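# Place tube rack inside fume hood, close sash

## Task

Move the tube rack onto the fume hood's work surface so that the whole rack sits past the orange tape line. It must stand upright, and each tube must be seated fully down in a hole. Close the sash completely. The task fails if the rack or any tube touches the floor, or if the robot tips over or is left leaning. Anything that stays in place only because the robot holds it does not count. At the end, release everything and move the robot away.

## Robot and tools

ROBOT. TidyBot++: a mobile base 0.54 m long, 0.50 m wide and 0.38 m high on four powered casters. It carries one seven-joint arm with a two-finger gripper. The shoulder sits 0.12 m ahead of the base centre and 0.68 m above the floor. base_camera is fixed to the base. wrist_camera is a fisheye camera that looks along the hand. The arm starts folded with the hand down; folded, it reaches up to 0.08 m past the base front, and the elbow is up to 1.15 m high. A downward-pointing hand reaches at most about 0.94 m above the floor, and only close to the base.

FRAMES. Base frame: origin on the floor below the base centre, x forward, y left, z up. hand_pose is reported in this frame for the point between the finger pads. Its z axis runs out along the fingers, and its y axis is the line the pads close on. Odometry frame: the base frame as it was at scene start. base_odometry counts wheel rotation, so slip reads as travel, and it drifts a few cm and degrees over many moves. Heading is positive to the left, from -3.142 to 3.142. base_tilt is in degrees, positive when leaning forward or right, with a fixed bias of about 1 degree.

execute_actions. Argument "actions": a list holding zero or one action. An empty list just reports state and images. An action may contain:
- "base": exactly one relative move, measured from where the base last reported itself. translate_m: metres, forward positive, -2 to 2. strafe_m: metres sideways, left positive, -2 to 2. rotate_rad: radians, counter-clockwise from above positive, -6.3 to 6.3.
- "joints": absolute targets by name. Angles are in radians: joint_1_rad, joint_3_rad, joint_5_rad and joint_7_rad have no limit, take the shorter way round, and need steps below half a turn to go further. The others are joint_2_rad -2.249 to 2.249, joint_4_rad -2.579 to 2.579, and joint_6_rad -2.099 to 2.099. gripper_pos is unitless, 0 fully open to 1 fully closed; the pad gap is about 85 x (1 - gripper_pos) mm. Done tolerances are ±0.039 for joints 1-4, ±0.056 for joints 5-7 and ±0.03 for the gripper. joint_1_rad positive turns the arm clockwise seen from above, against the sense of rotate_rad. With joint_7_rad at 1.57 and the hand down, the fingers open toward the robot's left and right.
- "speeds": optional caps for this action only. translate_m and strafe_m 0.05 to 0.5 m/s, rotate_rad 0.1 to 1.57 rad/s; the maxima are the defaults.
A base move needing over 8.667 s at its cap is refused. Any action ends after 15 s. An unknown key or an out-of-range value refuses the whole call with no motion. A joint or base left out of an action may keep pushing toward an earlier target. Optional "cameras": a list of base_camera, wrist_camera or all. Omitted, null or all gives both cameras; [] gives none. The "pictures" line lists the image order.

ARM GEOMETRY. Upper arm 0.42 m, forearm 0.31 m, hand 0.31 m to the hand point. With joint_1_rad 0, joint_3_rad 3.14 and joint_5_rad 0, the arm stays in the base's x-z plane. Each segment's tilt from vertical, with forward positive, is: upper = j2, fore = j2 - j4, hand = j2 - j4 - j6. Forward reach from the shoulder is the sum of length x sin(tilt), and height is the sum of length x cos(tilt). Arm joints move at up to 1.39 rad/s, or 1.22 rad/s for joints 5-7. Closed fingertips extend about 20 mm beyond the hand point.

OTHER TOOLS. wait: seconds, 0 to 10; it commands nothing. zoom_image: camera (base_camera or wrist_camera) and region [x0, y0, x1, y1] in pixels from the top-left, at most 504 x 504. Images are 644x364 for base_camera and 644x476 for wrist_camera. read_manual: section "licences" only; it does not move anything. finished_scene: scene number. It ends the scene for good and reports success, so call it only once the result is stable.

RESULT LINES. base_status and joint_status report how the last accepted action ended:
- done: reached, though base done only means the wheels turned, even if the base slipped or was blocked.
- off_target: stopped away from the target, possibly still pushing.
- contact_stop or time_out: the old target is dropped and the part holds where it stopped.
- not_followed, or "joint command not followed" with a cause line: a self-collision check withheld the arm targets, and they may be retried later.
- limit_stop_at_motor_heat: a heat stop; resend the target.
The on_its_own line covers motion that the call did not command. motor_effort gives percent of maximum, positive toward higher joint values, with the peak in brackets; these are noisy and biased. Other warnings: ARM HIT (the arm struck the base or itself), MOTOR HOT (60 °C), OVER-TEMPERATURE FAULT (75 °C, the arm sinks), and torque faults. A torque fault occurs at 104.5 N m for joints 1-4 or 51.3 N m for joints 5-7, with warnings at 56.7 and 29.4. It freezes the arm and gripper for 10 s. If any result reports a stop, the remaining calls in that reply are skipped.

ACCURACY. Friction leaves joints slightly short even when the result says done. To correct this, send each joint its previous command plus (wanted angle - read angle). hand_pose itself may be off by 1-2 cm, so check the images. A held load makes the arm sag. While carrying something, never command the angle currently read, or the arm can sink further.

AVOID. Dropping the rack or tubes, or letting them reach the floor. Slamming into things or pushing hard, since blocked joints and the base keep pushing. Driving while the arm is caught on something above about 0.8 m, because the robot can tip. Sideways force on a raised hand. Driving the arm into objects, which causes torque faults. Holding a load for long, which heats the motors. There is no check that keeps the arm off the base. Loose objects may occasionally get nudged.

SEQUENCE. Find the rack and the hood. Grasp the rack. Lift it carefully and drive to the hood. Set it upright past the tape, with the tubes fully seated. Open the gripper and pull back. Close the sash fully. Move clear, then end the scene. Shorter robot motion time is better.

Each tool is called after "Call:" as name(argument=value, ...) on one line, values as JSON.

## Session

Call:
execute_actions(actions=[{"joints":{"joint_2_rad":0,"joint_4_rad":-1.6,"joint_6_rad":-0.2,"joint_1_rad":0}}])

Scene clock: 2.23 s.
base_odometry: x=+0.000 y=+0.000 heading=+0.000 (m, m, rad; odometry frame)
base_tilt: forward=+1.0 right=+0.2 (deg)
base_status: not commanded
joint_positions: joint_1_rad=+0.028 joint_2_rad=-0.025 joint_3_rad=+3.099 joint_4_rad=-1.613 joint_5_rad=+0.030 joint_6_rad=-0.236 joint_7_rad=+1.571 gripper_pos=+0.000
joint_status: all done
motor_effort: joint_1_rad=+0(0) joint_2_rad=-21(22) joint_3_rad=-1(0) joint_4_rad=+25(25) joint_5_rad=+0(0) joint_6_rad=+10(9) joint_7_rad=-1(1) (%)
hand_pose: x=+0.7235 y=+0.0084 z=+1.0190 quat_wxyz=(+0.008, +0.791, +0.016, +0.612) (m; base frame)
pictures: base_camera, wrist_camera
Images, in order (width x height): base_camera 644x364, wrist_camera 644x476.

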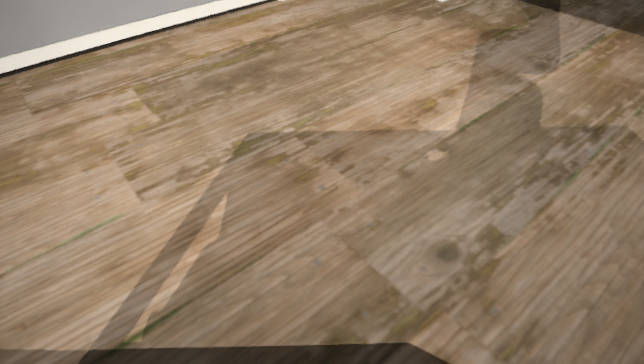

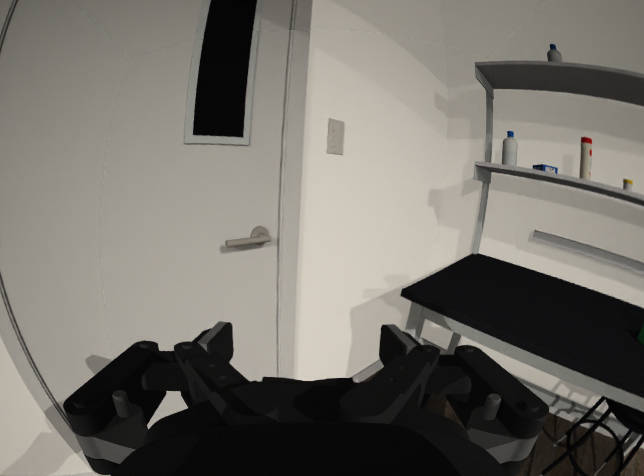

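Call:
execute_actions(actions=[{"base":{"rotate_rad":-1.0}}])

Scene clock: 4.67 s.
base_odometry: x=+0.000 y=+0.000 heading=-0.999 (m, m, rad; odometry frame)
base_tilt: forward=+1.0 right=+0.3 (deg)
base_status: done
joint_positions: joint_1_rad=+0.010 joint_2_rad=-0.017 joint_3_rad=+3.105 joint_4_rad=-1.613 joint_5_rad=+0.030 joint_6_rad=-0.235 joint_7_rad=+1.571 gripper_pos=+0.000
joint_status: not commanded
motor_effort: joint_1_rad=+0(3) joint_2_rad=-21(23) joint_3_rad=-1(2) joint_4_rad=+25(25) joint_5_rad=+0(0) joint_6_rad=+9(9) joint_7_rad=-1(1) (%)
hand_pose: x=+0.7263 y=+0.0153 z=+1.0143 quat_wxyz=(+0.004, +0.793, +0.020, +0.609) (m; base frame)
pictures: base_camera, wrist_camera
Images, in order (width x height): base_camera 644x364, wrist_camera 644x476.

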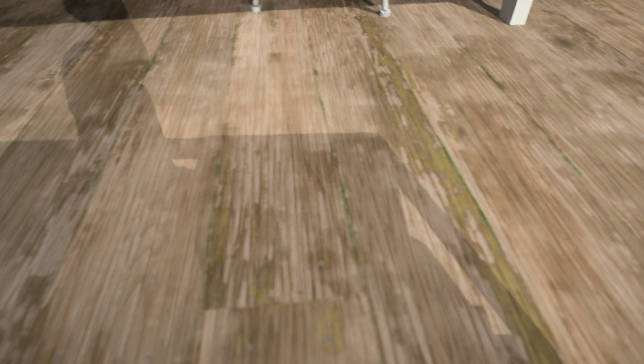

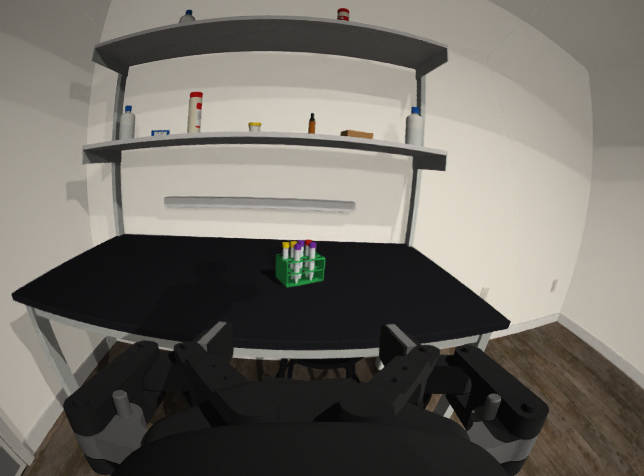

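Call:
zoom_image(camera="wrist_camera", region=[250,220,350,300])

Region (250, 220, 350, 300) of wrist_camera's 644x476 image, scaled by 5.040; it fills the top 403 rows of this view, and the rest is white.

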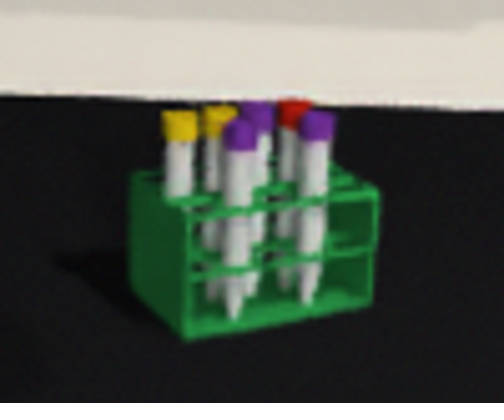

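Call:
execute_actions(actions=[{"base":{"translate_m":0.2},"joints":{"joint_2_rad":0.29,"joint_4_rad":-1.97,"joint_6_rad":0.57,"joint_1_rad":-0.03,"gripper_pos":1}}])

Scene clock: 9.00 s.
base_odometry: x=+0.108 y=-0.169 heading=-1.000 (m, m, rad; odometry frame)
base_tilt: forward=+1.0 right=+0.3 (deg)
base_status: done
joint_positions: joint_1_rad=-0.003 joint_2_rad=+0.297 joint_3_rad=+3.105 joint_4_rad=-1.960 joint_5_rad=+0.030 joint_6_rad=+0.533 joint_7_rad=+1.571 gripper_pos=+0.999
joint_status: all done
motor_effort: joint_1_rad=+0(1) joint_2_rad=-29(35) joint_3_rad=-1(0) joint_4_rad=+21(27) joint_5_rad=+0(0) joint_6_rad=+9(10) joint_7_rad=-1(0) (%)
hand_pose: x=+0.7917 y=+0.0298 z=+0.8377 quat_wxyz=(-0.014, +0.759, +0.026, +0.651) (m; base frame)
pictures: base_camera, wrist_camera
Images, in order (width x height): base_camera 644x364, wrist_camera 644x476.

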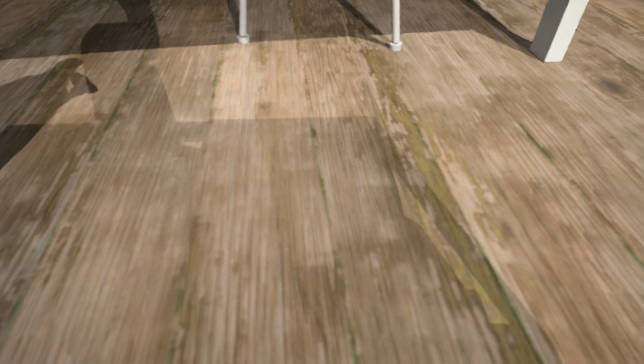

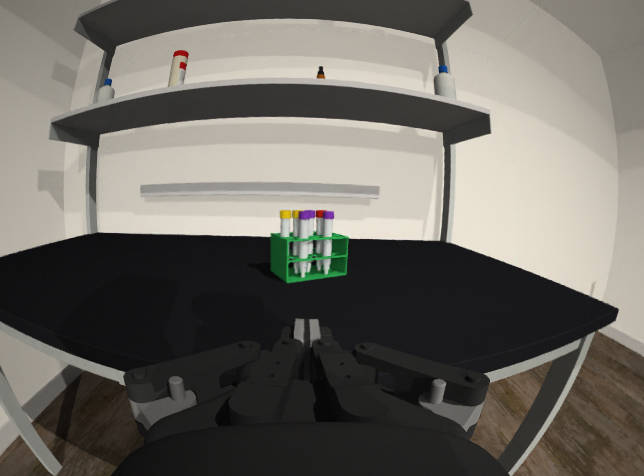

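Call:
execute_actions(actions=[{"base":{"strafe_m":-0.075}}], cameras=[])

Call:
execute_actions(actions=[{"base":{"translate_m":0.22},"speeds":{"translate_m":0.15}}], cameras=["wrist_camera"])

Scene clock: 11.17 s.
base_odometry: x=+0.045 y=-0.209 heading=-0.999 (m, m, rad; odometry frame)
base_tilt: forward=+1.0 right=+0.3 (deg)
base_status: done
joint_positions: joint_1_rad=-0.014 joint_2_rad=+0.297 joint_3_rad=+3.105 joint_4_rad=-1.961 joint_5_rad=+0.030 joint_6_rad=+0.533 joint_7_rad=+1.571 gripper_pos=+0.999
joint_status: not commanded
motor_effort: joint_1_rad=+0(3) joint_2_rad=-29(30) joint_3_rad=-2(4) joint_4_rad=+21(21) joint_5_rad=-1(1) joint_6_rad=+9(9) joint_7_rad=-1(1) (%)
hand_pose: x=+0.7913 y=+0.0371 z=+0.8378 quat_wxyz=(-0.017, +0.758, +0.030, +0.651) (m; base frame)
pictures: none
No camera images: the call's "cameras" was empty. Leave "cameras" out to get every camera's image.

Scene clock: 13.30 s.
base_odometry: x=+0.164 y=-0.395 heading=-1.000 (m, m, rad; odometry frame)
base_tilt: forward=+1.0 right=+0.2 (deg)
base_status: done
joint_positions: joint_1_rad=-0.014 joint_2_rad=+0.295 joint_3_rad=+3.105 joint_4_rad=-1.962 joint_5_rad=+0.030 joint_6_rad=+0.534 joint_7_rad=+1.571 gripper_pos=+0.999
joint_status: not commanded
motor_effort: joint_1_rad=+1(1) joint_2_rad=-29(32) joint_3_rad=-1(1) joint_4_rad=+20(23) joint_5_rad=-1(1) joint_6_rad=+9(10) joint_7_rad=-1(1) (%)
hand_pose: x=+0.7909 y=+0.0371 z=+0.8384 quat_wxyz=(-0.017, +0.758, +0.030, +0.651) (m; base frame)
pictures: wrist_camera
Images, in order (width x height): wrist_camera 644x476.

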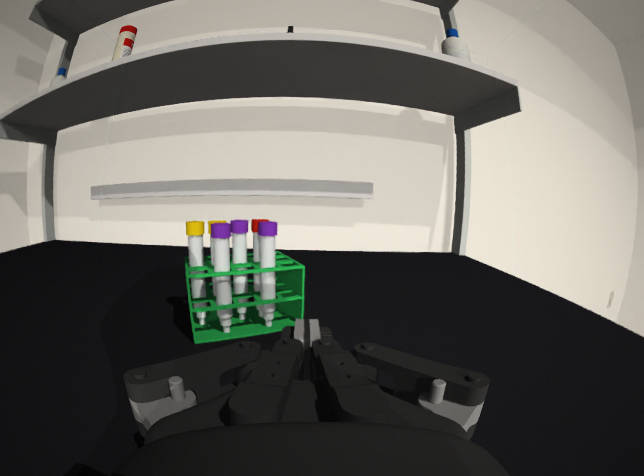

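Call:
execute_actions(actions=[{"base":{"strafe_m":0.022}}], cameras=[])

Call:
execute_actions(actions=[{"base":{"translate_m":0.15},"speeds":{"translate_m":0.05}}], cameras=["wrist_camera"])

Scene clock: 14.93 s.
base_odometry: x=+0.183 y=-0.383 heading=-1.000 (m, m, rad; odometry frame)
base_tilt: forward=+1.0 right=+0.2 (deg)
base_status: done
joint_positions: joint_1_rad=-0.020 joint_2_rad=+0.295 joint_3_rad=+3.104 joint_4_rad=-1.962 joint_5_rad=+0.030 joint_6_rad=+0.535 joint_7_rad=+1.571 gripper_pos=+0.999
joint_status: not commanded
motor_effort: joint_1_rad=+0(2) joint_2_rad=-30(30) joint_3_rad=-1(3) joint_4_rad=+21(21) joint_5_rad=-1(0) joint_6_rad=+9(10) joint_7_rad=-1(1) (%)
hand_pose: x=+0.7906 y=+0.0420 z=+0.8384 quat_wxyz=(-0.020, +0.758, +0.033, +0.651) (m; base frame)
pictures: none
No camera images: the call's "cameras" was empty. Leave "cameras" out to get every camera's image.

Scene clock: 18.40 s.
base_odometry: x=+0.264 y=-0.509 heading=-1.000 (m, m, rad; odometry frame)
base_tilt: forward=+1.0 right=+0.2 (deg)
base_status: done
joint_positions: joint_1_rad=-0.020 joint_2_rad=+0.295 joint_3_rad=+3.104 joint_4_rad=-1.962 joint_5_rad=+0.030 joint_6_rad=+0.535 joint_7_rad=+1.571 gripper_pos=+0.999
joint_status: not commanded
motor_effort: joint_1_rad=+0(1) joint_2_rad=-29(33) joint_3_rad=-1(2) joint_4_rad=+21(23) joint_5_rad=+0(1) joint_6_rad=+9(11) joint_7_rad=-1(1) (%)
hand_pose: x=+0.7904 y=+0.0420 z=+0.8390 quat_wxyz=(-0.020, +0.757, +0.033, +0.652) (m; base frame)
pictures: wrist_camera
Images, in order (width x height): wrist_camera 644x476.

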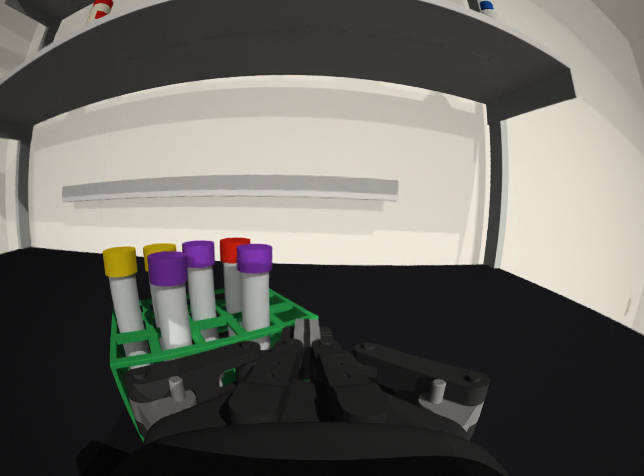

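Call:
execute_actions(actions=[{"base":{"translate_m":-0.08}}], cameras=[])

Call:
execute_actions(actions=[{"joints":{"joint_2_rad":0.27,"joint_4_rad":-1.6,"joint_6_rad":-0.18,"joint_7_rad":0}}], cameras=[])

Call:
execute_actions(actions=[{"base":{"strafe_m":0.012}}], cameras=[])

Call:
execute_actions(actions=[{"base":{"translate_m":0.14},"speeds":{"translate_m":0.05}}])

Scene clock: 23.30 s.
base_odometry: x=+0.221 y=-0.442 heading=-1.000 (m, m, rad; odometry frame)
base_tilt: forward=+1.0 right=+0.2 (deg)
base_status: done
joint_positions: joint_1_rad=-0.020 joint_2_rad=+0.293 joint_3_rad=+3.104 joint_4_rad=-1.963 joint_5_rad=+0.030 joint_6_rad=+0.536 joint_7_rad=+1.571 gripper_pos=+0.999
joint_status: not commanded
motor_effort: joint_1_rad=+1(2) joint_2_rad=-29(33) joint_3_rad=-1(3) joint_4_rad=+20(22) joint_5_rad=-1(1) joint_6_rad=+9(10) joint_7_rad=-1(0) (%)
hand_pose: x=+0.7901 y=+0.0420 z=+0.8395 quat_wxyz=(-0.020, +0.757, +0.033, +0.652) (m; base frame)
pictures: none
No camera images: the call's "cameras" was empty. Leave "cameras" out to get every camera's image.

Scene clock: 25.17 s.
base_odometry: x=+0.221 y=-0.442 heading=-1.000 (m, m, rad; odometry frame)
base_tilt: forward=+1.0 right=+0.3 (deg)
base_status: not commanded
joint_positions: joint_1_rad=-0.020 joint_2_rad=+0.292 joint_3_rad=+3.104 joint_4_rad=-1.615 joint_5_rad=+0.030 joint_6_rad=-0.143 joint_7_rad=+0.020 gripper_pos=+0.999
joint_status: all done
motor_effort: joint_1_rad=+0(0) joint_2_rad=-32(31) joint_3_rad=-1(1) joint_4_rad=+24(23) joint_5_rad=+0(0) joint_6_rad=+8(10) joint_7_rad=-1(1) (%)
hand_pose: x=+0.8118 y=+0.0371 z=+0.8376 quat_wxyz=(-0.370, +0.633, -0.574, +0.364) (m; base frame)
pictures: none
No camera images: the call's "cameras" was empty. Leave "cameras" out to get every camera's image.

Scene clock: 25.80 s.
base_odometry: x=+0.231 y=-0.436 heading=-1.000 (m, m, rad; odometry frame)
base_tilt: forward=+1.0 right=+0.2 (deg)
base_status: done
joint_positions: joint_1_rad=-0.024 joint_2_rad=+0.292 joint_3_rad=+3.102 joint_4_rad=-1.615 joint_5_rad=+0.030 joint_6_rad=-0.143 joint_7_rad=+0.020 gripper_pos=+0.999
joint_status: not commanded
motor_effort: joint_1_rad=+2(5) joint_2_rad=-31(32) joint_3_rad=-1(5) joint_4_rad=+23(24) joint_5_rad=+0(0) joint_6_rad=+8(9) joint_7_rad=-1(1) (%)
hand_pose: x=+0.8115 y=+0.0413 z=+0.8378 quat_wxyz=(-0.371, +0.635, -0.572, +0.363) (m; base frame)
pictures: none
No camera images: the call's "cameras" was empty. Leave "cameras" out to get every camera's image.

Scene clock: 29.07 s.
base_odometry: x=+0.307 y=-0.554 heading=-1.000 (m, m, rad; odometry frame)
base_tilt: forward=+1.0 right=+0.2 (deg)
base_status: done
joint_positions: joint_1_rad=-0.024 joint_2_rad=+0.288 joint_3_rad=+3.102 joint_4_rad=-1.614 joint_5_rad=+0.030 joint_6_rad=-0.144 joint_7_rad=+0.020 gripper_pos=+0.999
joint_status: not commanded
motor_effort: joint_1_rad=+0(2) joint_2_rad=-32(34) joint_3_rad=-1(2) joint_4_rad=+23(25) joint_5_rad=-1(0) joint_6_rad=+8(9) joint_7_rad=-1(0) (%)
hand_pose: x=+0.8110 y=+0.0412 z=+0.8406 quat_wxyz=(-0.372, +0.634, -0.572, +0.364) (m; base frame)
pictures: base_camera, wrist_camera
Images, in order (width x height): base_camera 644x364, wrist_camera 644x476.

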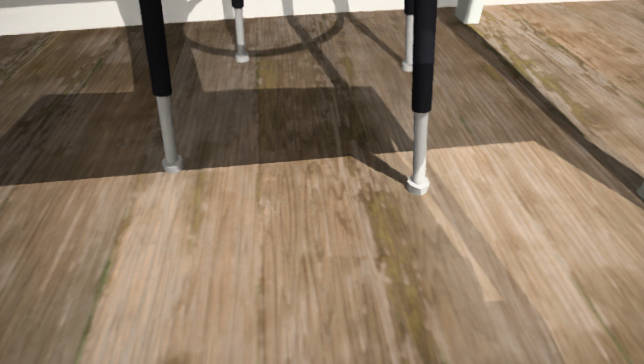

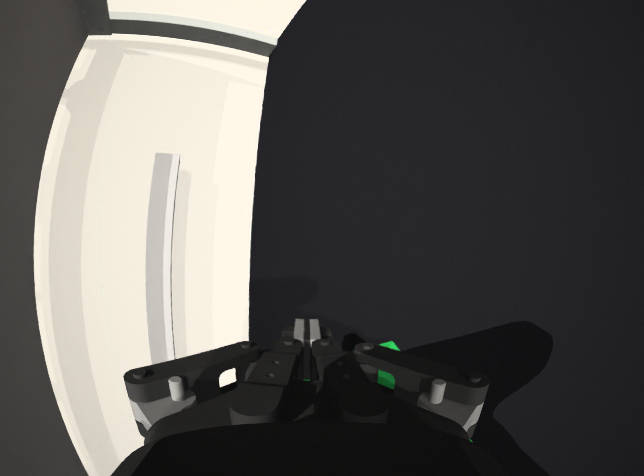

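Call:
execute_actions(actions=[{"base":{"translate_m":-0.25}}], cameras=[])

Call:
execute_actions(actions=[{"joints":{"joint_2_rad":0.29,"joint_4_rad":-1.97,"joint_6_rad":0.57,"joint_7_rad":1.57,"gripper_pos":0}}], cameras=["wrist_camera"])

Scene clock: 31.90 s.
base_odometry: x=+0.172 y=-0.343 heading=-1.000 (m, m, rad; odometry frame)
base_tilt: forward=+1.0 right=+0.2 (deg)
base_status: done
joint_positions: joint_1_rad=-0.024 joint_2_rad=+0.275 joint_3_rad=+3.102 joint_4_rad=-1.610 joint_5_rad=+0.030 joint_6_rad=-0.145 joint_7_rad=+0.020 gripper_pos=+0.999
joint_status: not commanded
motor_effort: joint_1_rad=+0(6) joint_2_rad=-30(35) joint_3_rad=-1(5) joint_4_rad=+23(25) joint_5_rad=+0(0) joint_6_rad=+9(10) joint_7_rad=-1(0) (%)
hand_pose: x=+0.8094 y=+0.0414 z=+0.8517 quat_wxyz=(-0.377, +0.631, -0.569, +0.369) (m; base frame)
pictures: none
No camera images: the call's "cameras" was empty. Leave "cameras" out to get every camera's image.

Scene clock: 33.77 s.
base_odometry: x=+0.172 y=-0.343 heading=-1.000 (m, m, rad; odometry frame)
base_tilt: forward=+1.0 right=+0.2 (deg)
base_status: not commanded
joint_positions: joint_1_rad=-0.024 joint_2_rad=+0.275 joint_3_rad=+3.102 joint_4_rad=-1.956 joint_5_rad=+0.030 joint_6_rad=+0.533 joint_7_rad=+1.550 gripper_pos=+0.000
joint_status: all done
motor_effort: joint_1_rad=+0(1) joint_2_rad=-28(31) joint_3_rad=-1(1) joint_4_rad=+21(23) joint_5_rad=+0(1) joint_6_rad=+9(9) joint_7_rad=-1(1) (%)
hand_pose: x=+0.7883 y=+0.0463 z=+0.8552 quat_wxyz=(-0.029, +0.750, +0.027, +0.661) (m; base frame)
pictures: wrist_camera
Images, in order (width x height): wrist_camera 644x476.

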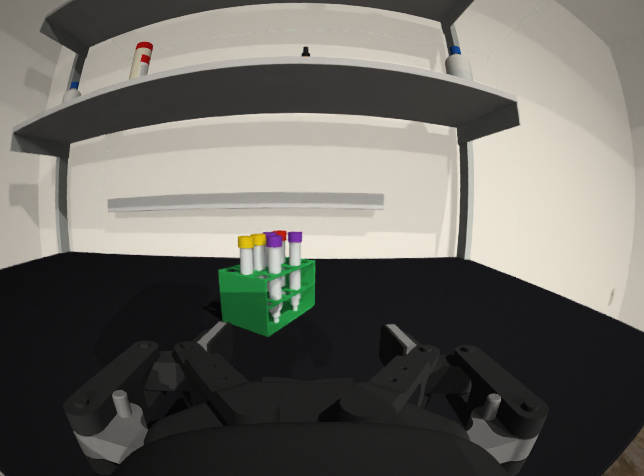

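Call:
execute_actions(actions=[{"base":{"translate_m":-0.2},"joints":{"joint_2_rad":0.3,"joint_6_rad":0.59}}], cameras=[])

Call:
execute_actions(actions=[{"base":{"rotate_rad":-0.47}}], cameras=[])

Call:
execute_actions(actions=[{"base":{"strafe_m":0.62},"speeds":{"strafe_m":0.25}}])

Scene clock: 37.03 s.
base_odometry: x=+0.064 y=-0.174 heading=-1.000 (m, m, rad; odometry frame)
base_tilt: forward=+1.0 right=+0.3 (deg)
base_status: done
joint_positions: joint_1_rad=-0.024 joint_2_rad=+0.288 joint_3_rad=+3.102 joint_4_rad=-1.959 joint_5_rad=+0.030 joint_6_rad=+0.553 joint_7_rad=+1.550 gripper_pos=+0.000
joint_status: all done
motor_effort: joint_1_rad=+1(2) joint_2_rad=-28(33) joint_3_rad=-1(2) joint_4_rad=+20(22) joint_5_rad=-1(1) joint_6_rad=+9(10) joint_7_rad=-1(1) (%)
hand_pose: x=+0.7905 y=+0.0464 z=+0.8506 quat_wxyz=(-0.029, +0.749, +0.027, +0.662) (m; base frame)
pictures: none
No camera images: the call's "cameras" was empty. Leave "cameras" out to get every camera's image.

Scene clock: 38.47 s.
base_odometry: x=+0.064 y=-0.174 heading=-1.469 (m, m, rad; odometry frame)
base_tilt: forward=+1.0 right=+0.3 (deg)
base_status: done
joint_positions: joint_1_rad=-0.021 joint_2_rad=+0.288 joint_3_rad=+3.106 joint_4_rad=-1.959 joint_5_rad=+0.030 joint_6_rad=+0.554 joint_7_rad=+1.550 gripper_pos=+0.000
joint_status: not commanded
motor_effort: joint_1_rad=+0(5) joint_2_rad=-29(30) joint_3_rad=-1(5) joint_4_rad=+21(21) joint_5_rad=-1(1) joint_6_rad=+8(9) joint_7_rad=-1(0) (%)
hand_pose: x=+0.7909 y=+0.0417 z=+0.8507 quat_wxyz=(-0.026, +0.749, +0.024, +0.662) (m; base frame)
pictures: none
No camera images: the call's "cameras" was empty. Leave "cameras" out to get every camera's image.

Scene clock: 41.80 s.
base_odometry: x=+0.681 y=-0.112 heading=-1.470 (m, m, rad; odometry frame)
base_tilt: forward=+1.0 right=+0.2 (deg)
base_status: done
joint_positions: joint_1_rad=-0.021 joint_2_rad=+0.288 joint_3_rad=+3.105 joint_4_rad=-1.959 joint_5_rad=+0.030 joint_6_rad=+0.554 joint_7_rad=+1.550 gripper_pos=+0.000
joint_status: not commanded
motor_effort: joint_1_rad=+0(3) joint_2_rad=-29(30) joint_3_rad=-1(4) joint_4_rad=+21(21) joint_5_rad=-1(1) joint_6_rad=+9(10) joint_7_rad=-1(1) (%)
hand_pose: x=+0.7908 y=+0.0422 z=+0.8507 quat_wxyz=(-0.027, +0.749, +0.025, +0.662) (m; base frame)
pictures: base_camera, wrist_camera
Images, in order (width x height): base_camera 644x364, wrist_camera 644x476.

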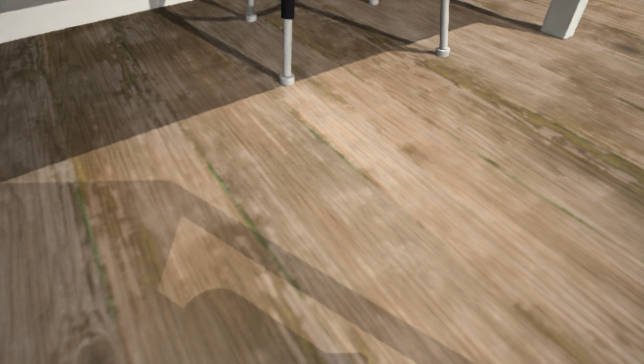

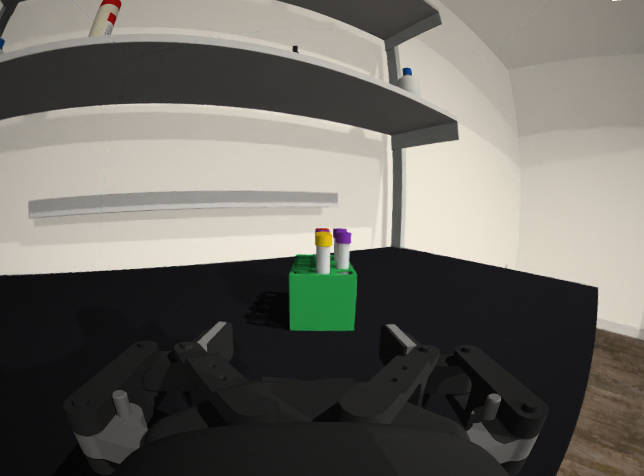

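Call:
execute_actions(actions=[{"base":{"strafe_m":-0.03},"joints":{"joint_2_rad":0.32,"joint_4_rad":-1.99,"joint_6_rad":0.58}}], cameras=[])

Call:
execute_actions(actions=[{"base":{"translate_m":0.13},"speeds":{"translate_m":0.1}}], cameras=["wrist_camera"])

Scene clock: 43.67 s.
base_odometry: x=+0.651 y=-0.115 heading=-1.470 (m, m, rad; odometry frame)
base_tilt: forward=+1.0 right=+0.2 (deg)
base_status: done
joint_positions: joint_1_rad=-0.022 joint_2_rad=+0.301 joint_3_rad=+3.105 joint_4_rad=-1.976 joint_5_rad=+0.030 joint_6_rad=+0.554 joint_7_rad=+1.550 gripper_pos=+0.000
joint_status: all done
motor_effort: joint_1_rad=-1(3) joint_2_rad=-29(31) joint_3_rad=-1(3) joint_4_rad=+20(22) joint_5_rad=+0(1) joint_6_rad=+9(9) joint_7_rad=+0(1) (%)
hand_pose: x=+0.7886 y=+0.0427 z=+0.8327 quat_wxyz=(-0.027, +0.758, +0.025, +0.651) (m; base frame)
pictures: none
No camera images: the call's "cameras" was empty. Leave "cameras" out to get every camera's image.

Scene clock: 45.50 s.
base_odometry: x=+0.664 y=-0.245 heading=-1.469 (m, m, rad; odometry frame)
base_tilt: forward=+1.0 right=+0.2 (deg)
base_status: done
joint_positions: joint_1_rad=-0.022 joint_2_rad=+0.305 joint_3_rad=+3.105 joint_4_rad=-1.978 joint_5_rad=+0.030 joint_6_rad=+0.554 joint_7_rad=+1.550 gripper_pos=+0.000
joint_status: not commanded
motor_effort: joint_1_rad=+0(0) joint_2_rad=-29(32) joint_3_rad=-1(2) joint_4_rad=+21(22) joint_5_rad=-1(1) joint_6_rad=+9(10) joint_7_rad=-1(1) (%)
hand_pose: x=+0.7888 y=+0.0427 z=+0.8291 quat_wxyz=(-0.027, +0.760, +0.025, +0.649) (m; base frame)
pictures: wrist_camera
Images, in order (width x height): wrist_camera 644x476.

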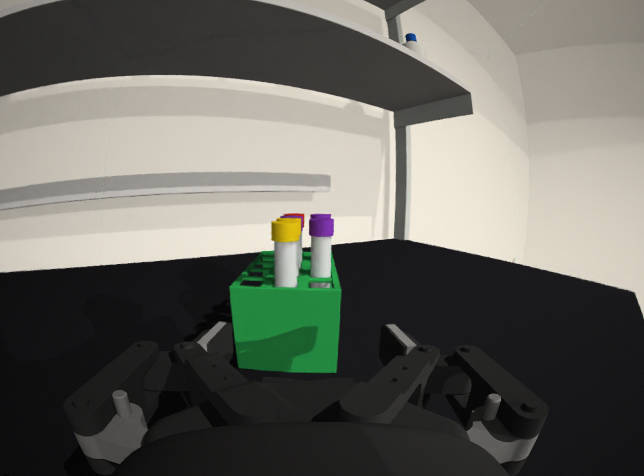

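Call:
execute_actions(actions=[{"base":{"strafe_m":0.016}}], cameras=[])

Call:
execute_actions(actions=[{"base":{"translate_m":0.045},"speeds":{"translate_m":0.05}}], cameras=["wrist_camera"])

Scene clock: 46.90 s.
base_odometry: x=+0.680 y=-0.244 heading=-1.470 (m, m, rad; odometry frame)
base_tilt: forward=+1.0 right=+0.3 (deg)
base_status: done
joint_positions: joint_1_rad=-0.024 joint_2_rad=+0.305 joint_3_rad=+3.104 joint_4_rad=-1.978 joint_5_rad=+0.030 joint_6_rad=+0.554 joint_7_rad=+1.550 gripper_pos=+0.000
joint_status: not commanded
motor_effort: joint_1_rad=+1(4) joint_2_rad=-29(30) joint_3_rad=-1(4) joint_4_rad=+20(21) joint_5_rad=-1(0) joint_6_rad=+9(9) joint_7_rad=-1(1) (%)
hand_pose: x=+0.7886 y=+0.0447 z=+0.8291 quat_wxyz=(-0.028, +0.760, +0.026, +0.649) (m; base frame)
pictures: none
No camera images: the call's "cameras" was empty. Leave "cameras" out to get every camera's image.

Scene clock: 48.27 s.
base_odometry: x=+0.685 y=-0.288 heading=-1.469 (m, m, rad; odometry frame)
base_tilt: forward=+1.0 right=+0.2 (deg)
base_status: done
joint_positions: joint_1_rad=-0.024 joint_2_rad=+0.306 joint_3_rad=+3.104 joint_4_rad=-1.979 joint_5_rad=+0.030 joint_6_rad=+0.554 joint_7_rad=+1.550 gripper_pos=+0.000
joint_status: not commanded
motor_effort: joint_1_rad=+1(2) joint_2_rad=-29(33) joint_3_rad=-1(3) joint_4_rad=+20(23) joint_5_rad=-1(2) joint_6_rad=+9(11) joint_7_rad=-1(1) (%)
hand_pose: x=+0.7886 y=+0.0447 z=+0.8281 quat_wxyz=(-0.028, +0.761, +0.026, +0.648) (m; base frame)
pictures: wrist_camera
Images, in order (width x height): wrist_camera 644x476.

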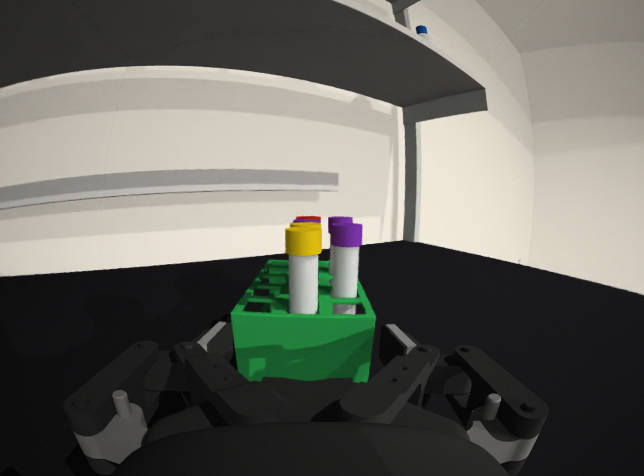

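Call:
execute_actions(actions=[{"base":{"translate_m":0.055},"speeds":{"translate_m":0.05}}], cameras=[])

Call:
execute_actions(actions=[{"joints":{"gripper_pos":1}}], cameras=["wrist_camera"])

Scene clock: 50.47 s.
base_odometry: x=+0.691 y=-0.343 heading=-1.469 (m, m, rad; odometry frame)
base_tilt: forward=+1.0 right=+0.2 (deg)
base_status: done
joint_positions: joint_1_rad=-0.024 joint_2_rad=+0.306 joint_3_rad=+3.104 joint_4_rad=-1.979 joint_5_rad=+0.030 joint_6_rad=+0.554 joint_7_rad=+1.550 gripper_pos=+0.000
joint_status: not commanded
motor_effort: joint_1_rad=+0(3) joint_2_rad=-29(31) joint_3_rad=-1(2) joint_4_rad=+20(21) joint_5_rad=-1(1) joint_6_rad=+9(10) joint_7_rad=-1(1) (%)
hand_pose: x=+0.7887 y=+0.0447 z=+0.8276 quat_wxyz=(-0.028, +0.761, +0.026, +0.648) (m; base frame)
pictures: none
No camera images: the call's "cameras" was empty. Leave "cameras" out to get every camera's image.

Scene clock: 51.57 s.
base_odometry: x=+0.691 y=-0.343 heading=-1.469 (m, m, rad; odometry frame)
base_tilt: forward=+1.0 right=+0.2 (deg)
base_status: not commanded
joint_positions: joint_1_rad=-0.024 joint_2_rad=+0.306 joint_3_rad=+3.104 joint_4_rad=-1.979 joint_5_rad=+0.030 joint_6_rad=+0.554 joint_7_rad=+1.550 gripper_pos=+0.987
joint_status: all done
motor_effort: joint_1_rad=+0(4) joint_2_rad=-28(30) joint_3_rad=-1(4) joint_4_rad=+19(22) joint_5_rad=-1(4) joint_6_rad=+8(10) joint_7_rad=-1(2) (%)
hand_pose: x=+0.7887 y=+0.0447 z=+0.8278 quat_wxyz=(-0.028, +0.761, +0.026, +0.648) (m; base frame)
pictures: wrist_camera
Images, in order (width x height): wrist_camera 644x476.

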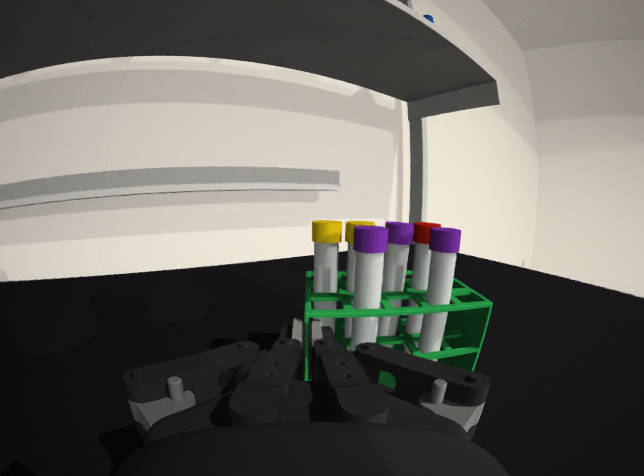

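Call:
execute_actions(actions=[{"joints":{"gripper_pos":0}}], cameras=[])

Call:
execute_actions(actions=[{"base":{"translate_m":-0.2},"speeds":{"translate_m":0.1}}], cameras=["wrist_camera"])

Scene clock: 53.57 s.
base_odometry: x=+0.691 y=-0.343 heading=-1.469 (m, m, rad; odometry frame)
base_tilt: forward=+1.0 right=+0.2 (deg)
base_status: not commanded
joint_positions: joint_1_rad=-0.024 joint_2_rad=+0.306 joint_3_rad=+3.104 joint_4_rad=-1.979 joint_5_rad=+0.030 joint_6_rad=+0.554 joint_7_rad=+1.550 gripper_pos=+0.000
joint_status: all done
motor_effort: joint_1_rad=+1(1) joint_2_rad=-28(29) joint_3_rad=-1(1) joint_4_rad=+21(20) joint_5_rad=-1(1) joint_6_rad=+10(9) joint_7_rad=-1(1) (%)
hand_pose: x=+0.7887 y=+0.0447 z=+0.8277 quat_wxyz=(-0.028, +0.761, +0.026, +0.648) (m; base frame)
pictures: none
No camera images: the call's "cameras" was empty. Leave "cameras" out to get every camera's image.

Scene clock: 56.10 s.
base_odometry: x=+0.671 y=-0.144 heading=-1.469 (m, m, rad; odometry frame)
base_tilt: forward=+1.0 right=+0.3 (deg)
base_status: done
joint_positions: joint_1_rad=-0.024 joint_2_rad=+0.308 joint_3_rad=+3.104 joint_4_rad=-1.979 joint_5_rad=+0.030 joint_6_rad=+0.554 joint_7_rad=+1.550 gripper_pos=+0.000
joint_status: not commanded
motor_effort: joint_1_rad=+0(3) joint_2_rad=-28(32) joint_3_rad=-1(3) joint_4_rad=+20(22) joint_5_rad=+0(1) joint_6_rad=+9(10) joint_7_rad=-1(1) (%)
hand_pose: x=+0.7888 y=+0.0447 z=+0.8261 quat_wxyz=(-0.028, +0.762, +0.026, +0.647) (m; base frame)
pictures: wrist_camera
Images, in order (width x height): wrist_camera 644x476.

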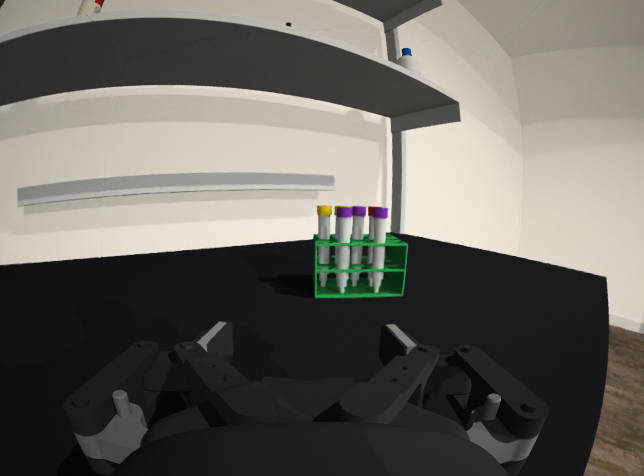

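Call:
execute_actions(actions=[{"base":{"strafe_m":-0.095},"joints":{"joint_2_rad":0.29,"joint_4_rad":-1.62,"joint_6_rad":-0.18,"joint_7_rad":0,"gripper_pos":1}}], cameras=[])

Call:
execute_actions(actions=[{"base":{"translate_m":0.24},"speeds":{"translate_m":0.06}}], cameras=[])

Call:
execute_actions(actions=[{"base":{"translate_m":-0.22}}], cameras=[])

Call:
execute_actions(actions=[{"joints":{"joint_2_rad":0.32,"joint_4_rad":-1.99,"joint_6_rad":0.58,"joint_7_rad":1.57,"gripper_pos":0}}], cameras=["wrist_camera"])

Scene clock: 60.53 s.
base_odometry: x=+0.576 y=-0.153 heading=-1.469 (m, m, rad; odometry frame)
base_tilt: forward=+1.0 right=+0.3 (deg)
base_status: done
joint_positions: joint_1_rad=-0.023 joint_2_rad=+0.308 joint_3_rad=+3.104 joint_4_rad=-1.635 joint_5_rad=+0.030 joint_6_rad=-0.143 joint_7_rad=+0.020 gripper_pos=+0.999
joint_status: all done
motor_effort: joint_1_rad=+0(4) joint_2_rad=-32(31) joint_3_rad=-1(4) joint_4_rad=+23(24) joint_5_rad=+0(1) joint_6_rad=+8(9) joint_7_rad=-1(0) (%)
hand_pose: x=+0.8088 y=+0.0397 z=+0.8154 quat_wxyz=(-0.360, +0.641, -0.579, +0.352) (m; base frame)
pictures: none
No camera images: the call's "cameras" was empty. Leave "cameras" out to get every camera's image.

Scene clock: 65.00 s.
base_odometry: x=+0.600 y=-0.392 heading=-1.470 (m, m, rad; odometry frame)
base_tilt: forward=+1.0 right=+0.2 (deg)
base_status: done
joint_positions: joint_1_rad=-0.023 joint_2_rad=+0.306 joint_3_rad=+3.104 joint_4_rad=-1.634 joint_5_rad=+0.030 joint_6_rad=-0.144 joint_7_rad=+0.020 gripper_pos=+0.999
joint_status: not commanded
motor_effort: joint_1_rad=+0(0) joint_2_rad=-31(34) joint_3_rad=-1(1) joint_4_rad=+23(24) joint_5_rad=-1(0) joint_6_rad=+9(9) joint_7_rad=-1(1) (%)
hand_pose: x=+0.8085 y=+0.0397 z=+0.8171 quat_wxyz=(-0.361, +0.640, -0.579, +0.353) (m; base frame)
pictures: none
No camera images: the call's "cameras" was empty. Leave "cameras" out to get every camera's image.

Scene clock: 66.73 s.
base_odometry: x=+0.578 y=-0.173 heading=-1.470 (m, m, rad; odometry frame)
base_tilt: forward=+1.0 right=+0.3 (deg)
base_status: done
joint_positions: joint_1_rad=-0.024 joint_2_rad=+0.297 joint_3_rad=+3.103 joint_4_rad=-1.631 joint_5_rad=+0.030 joint_6_rad=-0.145 joint_7_rad=+0.020 gripper_pos=+0.999
joint_status: not commanded
motor_effort: joint_1_rad=+1(3) joint_2_rad=-30(36) joint_3_rad=-1(3) joint_4_rad=+23(24) joint_5_rad=+0(0) joint_6_rad=+8(9) joint_7_rad=-1(1) (%)
hand_pose: x=+0.8078 y=+0.0400 z=+0.8247 quat_wxyz=(-0.364, +0.638, -0.577, +0.356) (m; base frame)
pictures: none
No camera images: the call's "cameras" was empty. Leave "cameras" out to get every camera's image.

Scene clock: 68.60 s.
base_odometry: x=+0.578 y=-0.173 heading=-1.470 (m, m, rad; odometry frame)
base_tilt: forward=+1.0 right=+0.2 (deg)
base_status: not commanded
joint_positions: joint_1_rad=-0.024 joint_2_rad=+0.297 joint_3_rad=+3.103 joint_4_rad=-1.976 joint_5_rad=+0.030 joint_6_rad=+0.544 joint_7_rad=+1.550 gripper_pos=+0.000
joint_status: all done
motor_effort: joint_1_rad=+0(1) joint_2_rad=-30(33) joint_3_rad=-1(1) joint_4_rad=+21(24) joint_5_rad=-1(0) joint_6_rad=+9(10) joint_7_rad=-1(0) (%)
hand_pose: x=+0.7876 y=+0.0449 z=+0.8325 quat_wxyz=(-0.028, +0.760, +0.026, +0.649) (m; base frame)
pictures: wrist_camera
Images, in order (width x height): wrist_camera 644x476.

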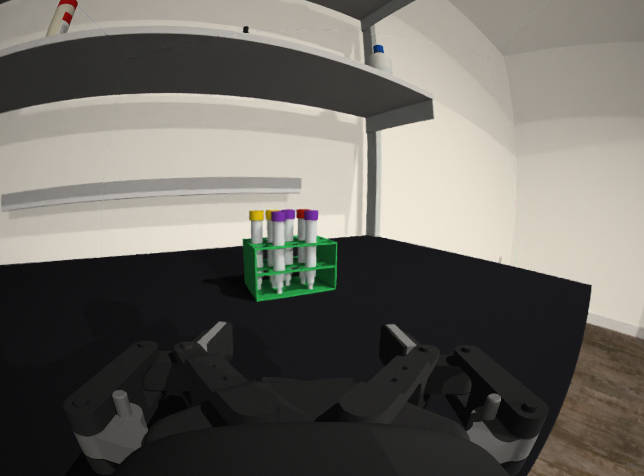

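Call:
execute_actions(actions=[{"base":{"strafe_m":-0.012},"joints":{"joint_2_rad":0.29,"joint_4_rad":-1.62,"joint_6_rad":-0.18,"joint_7_rad":0,"gripper_pos":1}}], cameras=[])

Call:
execute_actions(actions=[{"base":{"translate_m":0.29},"speeds":{"translate_m":0.06}}], cameras=[])

Call:
execute_actions(actions=[{"base":{"translate_m":-0.22}}], cameras=[])

Call:
execute_actions(actions=[{"joints":{"joint_2_rad":0.32,"joint_4_rad":-1.99,"joint_6_rad":0.58,"joint_7_rad":1.57,"gripper_pos":0}}], cameras=["wrist_camera"])

Scene clock: 72.03 s.
base_odometry: x=+0.566 y=-0.174 heading=-1.470 (m, m, rad; odometry frame)
base_tilt: forward=+1.0 right=+0.3 (deg)
base_status: done
joint_positions: joint_1_rad=-0.024 joint_2_rad=+0.297 joint_3_rad=+3.103 joint_4_rad=-1.635 joint_5_rad=+0.030 joint_6_rad=-0.143 joint_7_rad=+0.020 gripper_pos=+0.999
joint_status: all done
motor_effort: joint_1_rad=+1(3) joint_2_rad=-31(31) joint_3_rad=-1(3) joint_4_rad=+23(23) joint_5_rad=+0(2) joint_6_rad=+8(9) joint_7_rad=-1(1) (%)
hand_pose: x=+0.8072 y=+0.0405 z=+0.8229 quat_wxyz=(-0.364, +0.639, -0.577, +0.355) (m; base frame)
pictures: none
No camera images: the call's "cameras" was empty. Leave "cameras" out to get every camera's image.

Scene clock: 77.33 s.
base_odometry: x=+0.595 y=-0.463 heading=-1.470 (m, m, rad; odometry frame)
base_tilt: forward=+1.0 right=+0.2 (deg)
base_status: done
joint_positions: joint_1_rad=-0.024 joint_2_rad=+0.297 joint_3_rad=+3.103 joint_4_rad=-1.634 joint_5_rad=+0.030 joint_6_rad=-0.144 joint_7_rad=+0.020 gripper_pos=+0.999
joint_status: not commanded
motor_effort: joint_1_rad=+0(2) joint_2_rad=-32(35) joint_3_rad=-1(2) joint_4_rad=+23(24) joint_5_rad=-1(0) joint_6_rad=+8(9) joint_7_rad=+0(1) (%)
hand_pose: x=+0.8072 y=+0.0405 z=+0.8235 quat_wxyz=(-0.364, +0.639, -0.577, +0.356) (m; base frame)
pictures: none
No camera images: the call's "cameras" was empty. Leave "cameras" out to get every camera's image.

Scene clock: 79.07 s.
base_odometry: x=+0.572 y=-0.244 heading=-1.470 (m, m, rad; odometry frame)
base_tilt: forward=+1.0 right=+0.3 (deg)
base_status: done
joint_positions: joint_1_rad=-0.024 joint_2_rad=+0.292 joint_3_rad=+3.102 joint_4_rad=-1.632 joint_5_rad=+0.030 joint_6_rad=-0.145 joint_7_rad=+0.020 gripper_pos=+0.999
joint_status: not commanded
motor_effort: joint_1_rad=+0(3) joint_2_rad=-30(37) joint_3_rad=-1(4) joint_4_rad=+23(25) joint_5_rad=-1(1) joint_6_rad=+8(8) joint_7_rad=-1(1) (%)
hand_pose: x=+0.8070 y=+0.0409 z=+0.8279 quat_wxyz=(-0.366, +0.638, -0.576, +0.357) (m; base frame)
pictures: none
No camera images: the call's "cameras" was empty. Leave "cameras" out to get every camera's image.

Scene clock: 80.93 s.
base_odometry: x=+0.572 y=-0.244 heading=-1.470 (m, m, rad; odometry frame)
base_tilt: forward=+1.0 right=+0.2 (deg)
base_status: not commanded
joint_positions: joint_1_rad=-0.024 joint_2_rad=+0.295 joint_3_rad=+3.102 joint_4_rad=-1.976 joint_5_rad=+0.030 joint_6_rad=+0.543 joint_7_rad=+1.550 gripper_pos=+0.000
joint_status: all done
motor_effort: joint_1_rad=+0(0) joint_2_rad=-28(31) joint_3_rad=-1(1) joint_4_rad=+21(24) joint_5_rad=-1(1) joint_6_rad=+9(8) joint_7_rad=-1(1) (%)
hand_pose: x=+0.7872 y=+0.0458 z=+0.8334 quat_wxyz=(-0.029, +0.760, +0.027, +0.649) (m; base frame)
pictures: wrist_camera
Images, in order (width x height): wrist_camera 644x476.

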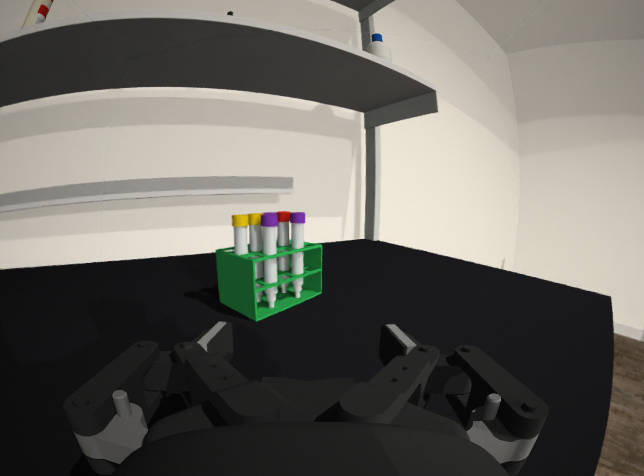

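Call:
execute_actions(actions=[{"base":{"strafe_m":0.01},"joints":{"joint_2_rad":0.29,"joint_4_rad":-1.62,"joint_6_rad":-0.18,"joint_7_rad":0,"gripper_pos":1}}], cameras=[])

Call:
execute_actions(actions=[{"base":{"translate_m":0.26},"speeds":{"translate_m":0.06}}], cameras=[])

Call:
execute_actions(actions=[{"base":{"translate_m":-0.22}}], cameras=[])

Call:
execute_actions(actions=[{"joints":{"joint_2_rad":0.32,"joint_4_rad":-1.99,"joint_6_rad":0.58,"joint_7_rad":1.57,"gripper_pos":0}}], cameras=["wrist_camera"])

Scene clock: 84.67 s.
base_odometry: x=+0.582 y=-0.243 heading=-1.470 (m, m, rad; odometry frame)
base_tilt: forward=+1.0 right=+0.2 (deg)
base_status: done
joint_positions: joint_1_rad=-0.025 joint_2_rad=+0.296 joint_3_rad=+3.101 joint_4_rad=-1.635 joint_5_rad=+0.030 joint_6_rad=-0.143 joint_7_rad=+0.020 gripper_pos=+0.999
joint_status: all done
motor_effort: joint_1_rad=+0(3) joint_2_rad=-31(32) joint_3_rad=-1(4) joint_4_rad=+23(23) joint_5_rad=-1(2) joint_6_rad=+8(9) joint_7_rad=-1(1) (%)
hand_pose: x=+0.8069 y=+0.0424 z=+0.8239 quat_wxyz=(-0.365, +0.640, -0.576, +0.355) (m; base frame)
pictures: none
No camera images: the call's "cameras" was empty. Leave "cameras" out to get every camera's image.

Scene clock: 89.47 s.
base_odometry: x=+0.609 y=-0.502 heading=-1.470 (m, m, rad; odometry frame)
base_tilt: forward=+1.0 right=+0.2 (deg)
base_status: done
joint_positions: joint_1_rad=-0.025 joint_2_rad=+0.295 joint_3_rad=+3.101 joint_4_rad=-1.634 joint_5_rad=+0.030 joint_6_rad=-0.144 joint_7_rad=+0.020 gripper_pos=+0.999
joint_status: not commanded
motor_effort: joint_1_rad=+0(1) joint_2_rad=-32(34) joint_3_rad=-1(2) joint_4_rad=+24(24) joint_5_rad=+0(0) joint_6_rad=+9(8) joint_7_rad=-1(0) (%)
hand_pose: x=+0.8069 y=+0.0424 z=+0.8243 quat_wxyz=(-0.365, +0.640, -0.576, +0.355) (m; base frame)
pictures: none
No camera images: the call's "cameras" was empty. Leave "cameras" out to get every camera's image.

Scene clock: 91.20 s.
base_odometry: x=+0.587 y=-0.283 heading=-1.470 (m, m, rad; odometry frame)
base_tilt: forward=+1.0 right=+0.3 (deg)
base_status: done
joint_positions: joint_1_rad=-0.026 joint_2_rad=+0.292 joint_3_rad=+3.101 joint_4_rad=-1.632 joint_5_rad=+0.030 joint_6_rad=-0.145 joint_7_rad=+0.020 gripper_pos=+0.999
joint_status: not commanded
motor_effort: joint_1_rad=+0(5) joint_2_rad=-30(36) joint_3_rad=-1(4) joint_4_rad=+24(25) joint_5_rad=+0(0) joint_6_rad=+8(9) joint_7_rad=+0(0) (%)
hand_pose: x=+0.8066 y=+0.0428 z=+0.8272 quat_wxyz=(-0.366, +0.639, -0.575, +0.356) (m; base frame)
pictures: none
No camera images: the call's "cameras" was empty. Leave "cameras" out to get every camera's image.

Scene clock: 93.07 s.
base_odometry: x=+0.587 y=-0.283 heading=-1.470 (m, m, rad; odometry frame)
base_tilt: forward=+1.0 right=+0.2 (deg)
base_status: not commanded
joint_positions: joint_1_rad=-0.026 joint_2_rad=+0.295 joint_3_rad=+3.101 joint_4_rad=-1.976 joint_5_rad=+0.030 joint_6_rad=+0.543 joint_7_rad=+1.550 gripper_pos=+0.000
joint_status: all done
motor_effort: joint_1_rad=+0(0) joint_2_rad=-29(32) joint_3_rad=-1(1) joint_4_rad=+20(23) joint_5_rad=+0(0) joint_6_rad=+10(9) joint_7_rad=-1(0) (%)
hand_pose: x=+0.7871 y=+0.0477 z=+0.8334 quat_wxyz=(-0.030, +0.760, +0.028, +0.649) (m; base frame)
pictures: wrist_camera
Images, in order (width x height): wrist_camera 644x476.

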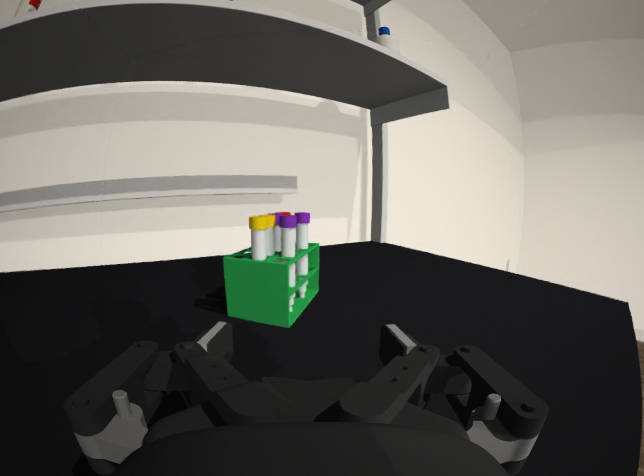

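Call:
execute_actions(actions=[{"base":{"rotate_rad":-0.15}}], cameras=[])

Call:
execute_actions(actions=[{"base":{"strafe_m":0.2},"speeds":{"strafe_m":0.2}}])

Scene clock: 94.97 s.
base_odometry: x=+0.587 y=-0.283 heading=-1.620 (m, m, rad; odometry frame)
base_tilt: forward=+1.0 right=+0.2 (deg)
base_status: done
joint_positions: joint_1_rad=-0.023 joint_2_rad=+0.296 joint_3_rad=+3.104 joint_4_rad=-1.976 joint_5_rad=+0.030 joint_6_rad=+0.543 joint_7_rad=+1.550 gripper_pos=+0.000
joint_status: not commanded
motor_effort: joint_1_rad=-1(5) joint_2_rad=-28(30) joint_3_rad=-1(4) joint_4_rad=+21(21) joint_5_rad=-1(2) joint_6_rad=+9(9) joint_7_rad=-1(1) (%)
hand_pose: x=+0.7875 y=+0.0439 z=+0.8327 quat_wxyz=(-0.028, +0.760, +0.026, +0.649) (m; base frame)
pictures: none
No camera images: the call's "cameras" was empty. Leave "cameras" out to get every camera's image.

Scene clock: 96.73 s.
base_odometry: x=+0.786 y=-0.293 heading=-1.621 (m, m, rad; odometry frame)
base_tilt: forward=+1.0 right=+0.2 (deg)
base_status: done
joint_positions: joint_1_rad=-0.023 joint_2_rad=+0.297 joint_3_rad=+3.104 joint_4_rad=-1.976 joint_5_rad=+0.030 joint_6_rad=+0.544 joint_7_rad=+1.550 gripper_pos=+0.000
joint_status: not commanded
motor_effort: joint_1_rad=+0(4) joint_2_rad=-28(31) joint_3_rad=-1(3) joint_4_rad=+20(22) joint_5_rad=-1(1) joint_6_rad=+9(10) joint_7_rad=+0(1) (%)
hand_pose: x=+0.7876 y=+0.0440 z=+0.8319 quat_wxyz=(-0.028, +0.761, +0.026, +0.648) (m; base frame)
pictures: base_camera, wrist_camera
Images, in order (width x height): base_camera 644x364, wrist_camera 644x476.

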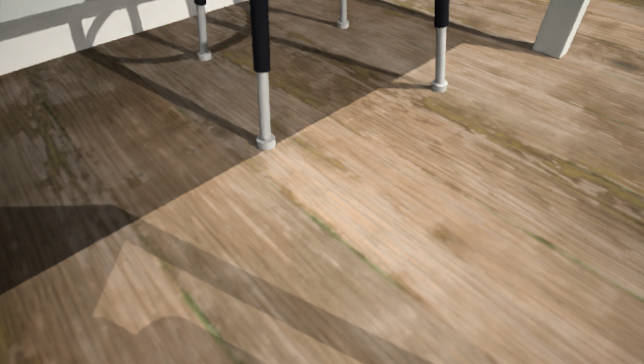

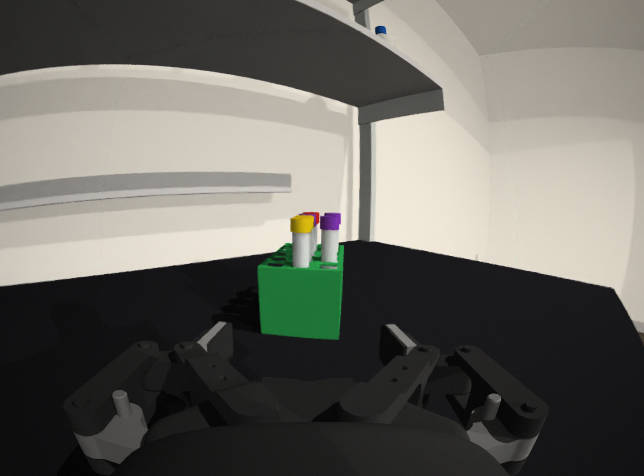

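Call:
execute_actions(actions=[{"base":{"strafe_m":0.05},"joints":{"joint_1_rad":0.05}}], cameras=[])

Call:
execute_actions(actions=[{"base":{"translate_m":0.1},"speeds":{"translate_m":0.08}}], cameras=["wrist_camera"])

Scene clock: 98.80 s.
base_odometry: x=+0.837 y=-0.295 heading=-1.623 (m, m, rad; odometry frame)
base_tilt: forward=+1.0 right=+0.2 (deg)
base_status: done
joint_positions: joint_1_rad=+0.027 joint_2_rad=+0.297 joint_3_rad=+3.104 joint_4_rad=-1.976 joint_5_rad=+0.030 joint_6_rad=+0.544 joint_7_rad=+1.550 gripper_pos=+0.000
joint_status: all done
motor_effort: joint_1_rad=+0(3) joint_2_rad=-29(29) joint_3_rad=-1(4) joint_4_rad=+21(21) joint_5_rad=+0(0) joint_6_rad=+9(9) joint_7_rad=-1(0) (%)
hand_pose: x=+0.7890 y=+0.0109 z=+0.8319 quat_wxyz=(-0.012, +0.761, +0.007, +0.649) (m; base frame)
pictures: none
No camera images: the call's "cameras" was empty. Leave "cameras" out to get every camera's image.

Scene clock: 100.53 s.
base_odometry: x=+0.832 y=-0.395 heading=-1.622 (m, m, rad; odometry frame)
base_tilt: forward=+1.0 right=+0.2 (deg)
base_status: done
joint_positions: joint_1_rad=+0.027 joint_2_rad=+0.302 joint_3_rad=+3.104 joint_4_rad=-1.977 joint_5_rad=+0.030 joint_6_rad=+0.544 joint_7_rad=+1.550 gripper_pos=+0.000
joint_status: not commanded
motor_effort: joint_1_rad=+1(2) joint_2_rad=-30(30) joint_3_rad=-1(2) joint_4_rad=+20(22) joint_5_rad=+0(0) joint_6_rad=+9(10) joint_7_rad=-1(1) (%)
hand_pose: x=+0.7894 y=+0.0105 z=+0.8283 quat_wxyz=(-0.011, +0.763, +0.007, +0.647) (m; base frame)
pictures: wrist_camera
Images, in order (width x height): wrist_camera 644x476.

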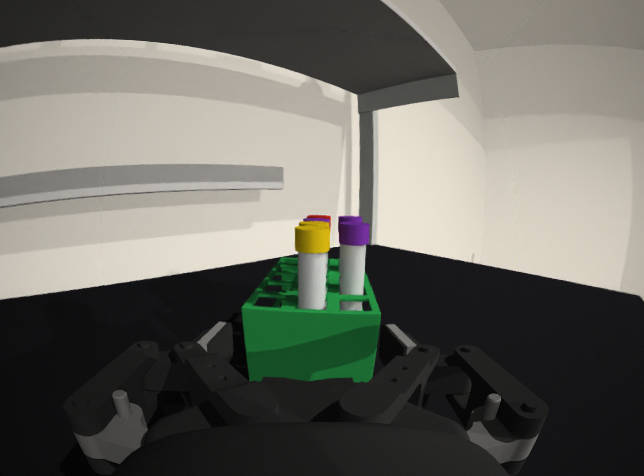

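Call:
execute_actions(actions=[{"base":{"translate_m":0.04},"speeds":{"translate_m":0.05}}], cameras=["wrist_camera"])

Scene clock: 102.53 s.
base_odometry: x=+0.830 y=-0.436 heading=-1.622 (m, m, rad; odometry frame)
base_tilt: forward=+1.0 right=+0.3 (deg)
base_status: done
joint_positions: joint_1_rad=+0.028 joint_2_rad=+0.304 joint_3_rad=+3.104 joint_4_rad=-1.978 joint_5_rad=+0.030 joint_6_rad=+0.544 joint_7_rad=+1.550 gripper_pos=+0.000
joint_status: not commanded
motor_effort: joint_1_rad=+0(4) joint_2_rad=-30(32) joint_3_rad=-1(3) joint_4_rad=+20(21) joint_5_rad=-1(1) joint_6_rad=+8(10) joint_7_rad=-1(1) (%)
hand_pose: x=+0.7896 y=+0.0102 z=+0.8269 quat_wxyz=(-0.011, +0.763, +0.007, +0.646) (m; base frame)
pictures: wrist_camera
Images, in order (width x height): wrist_camera 644x476.

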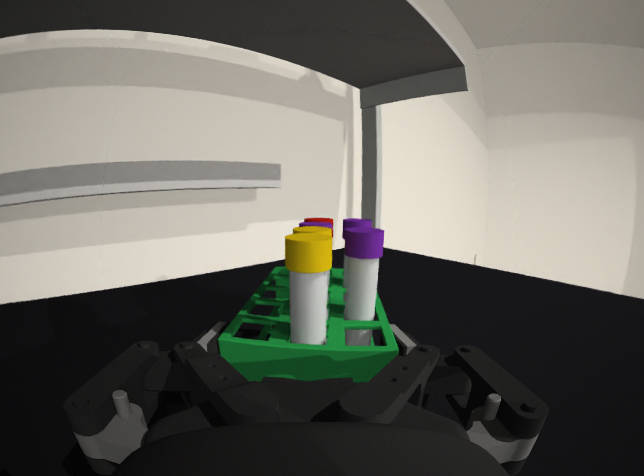

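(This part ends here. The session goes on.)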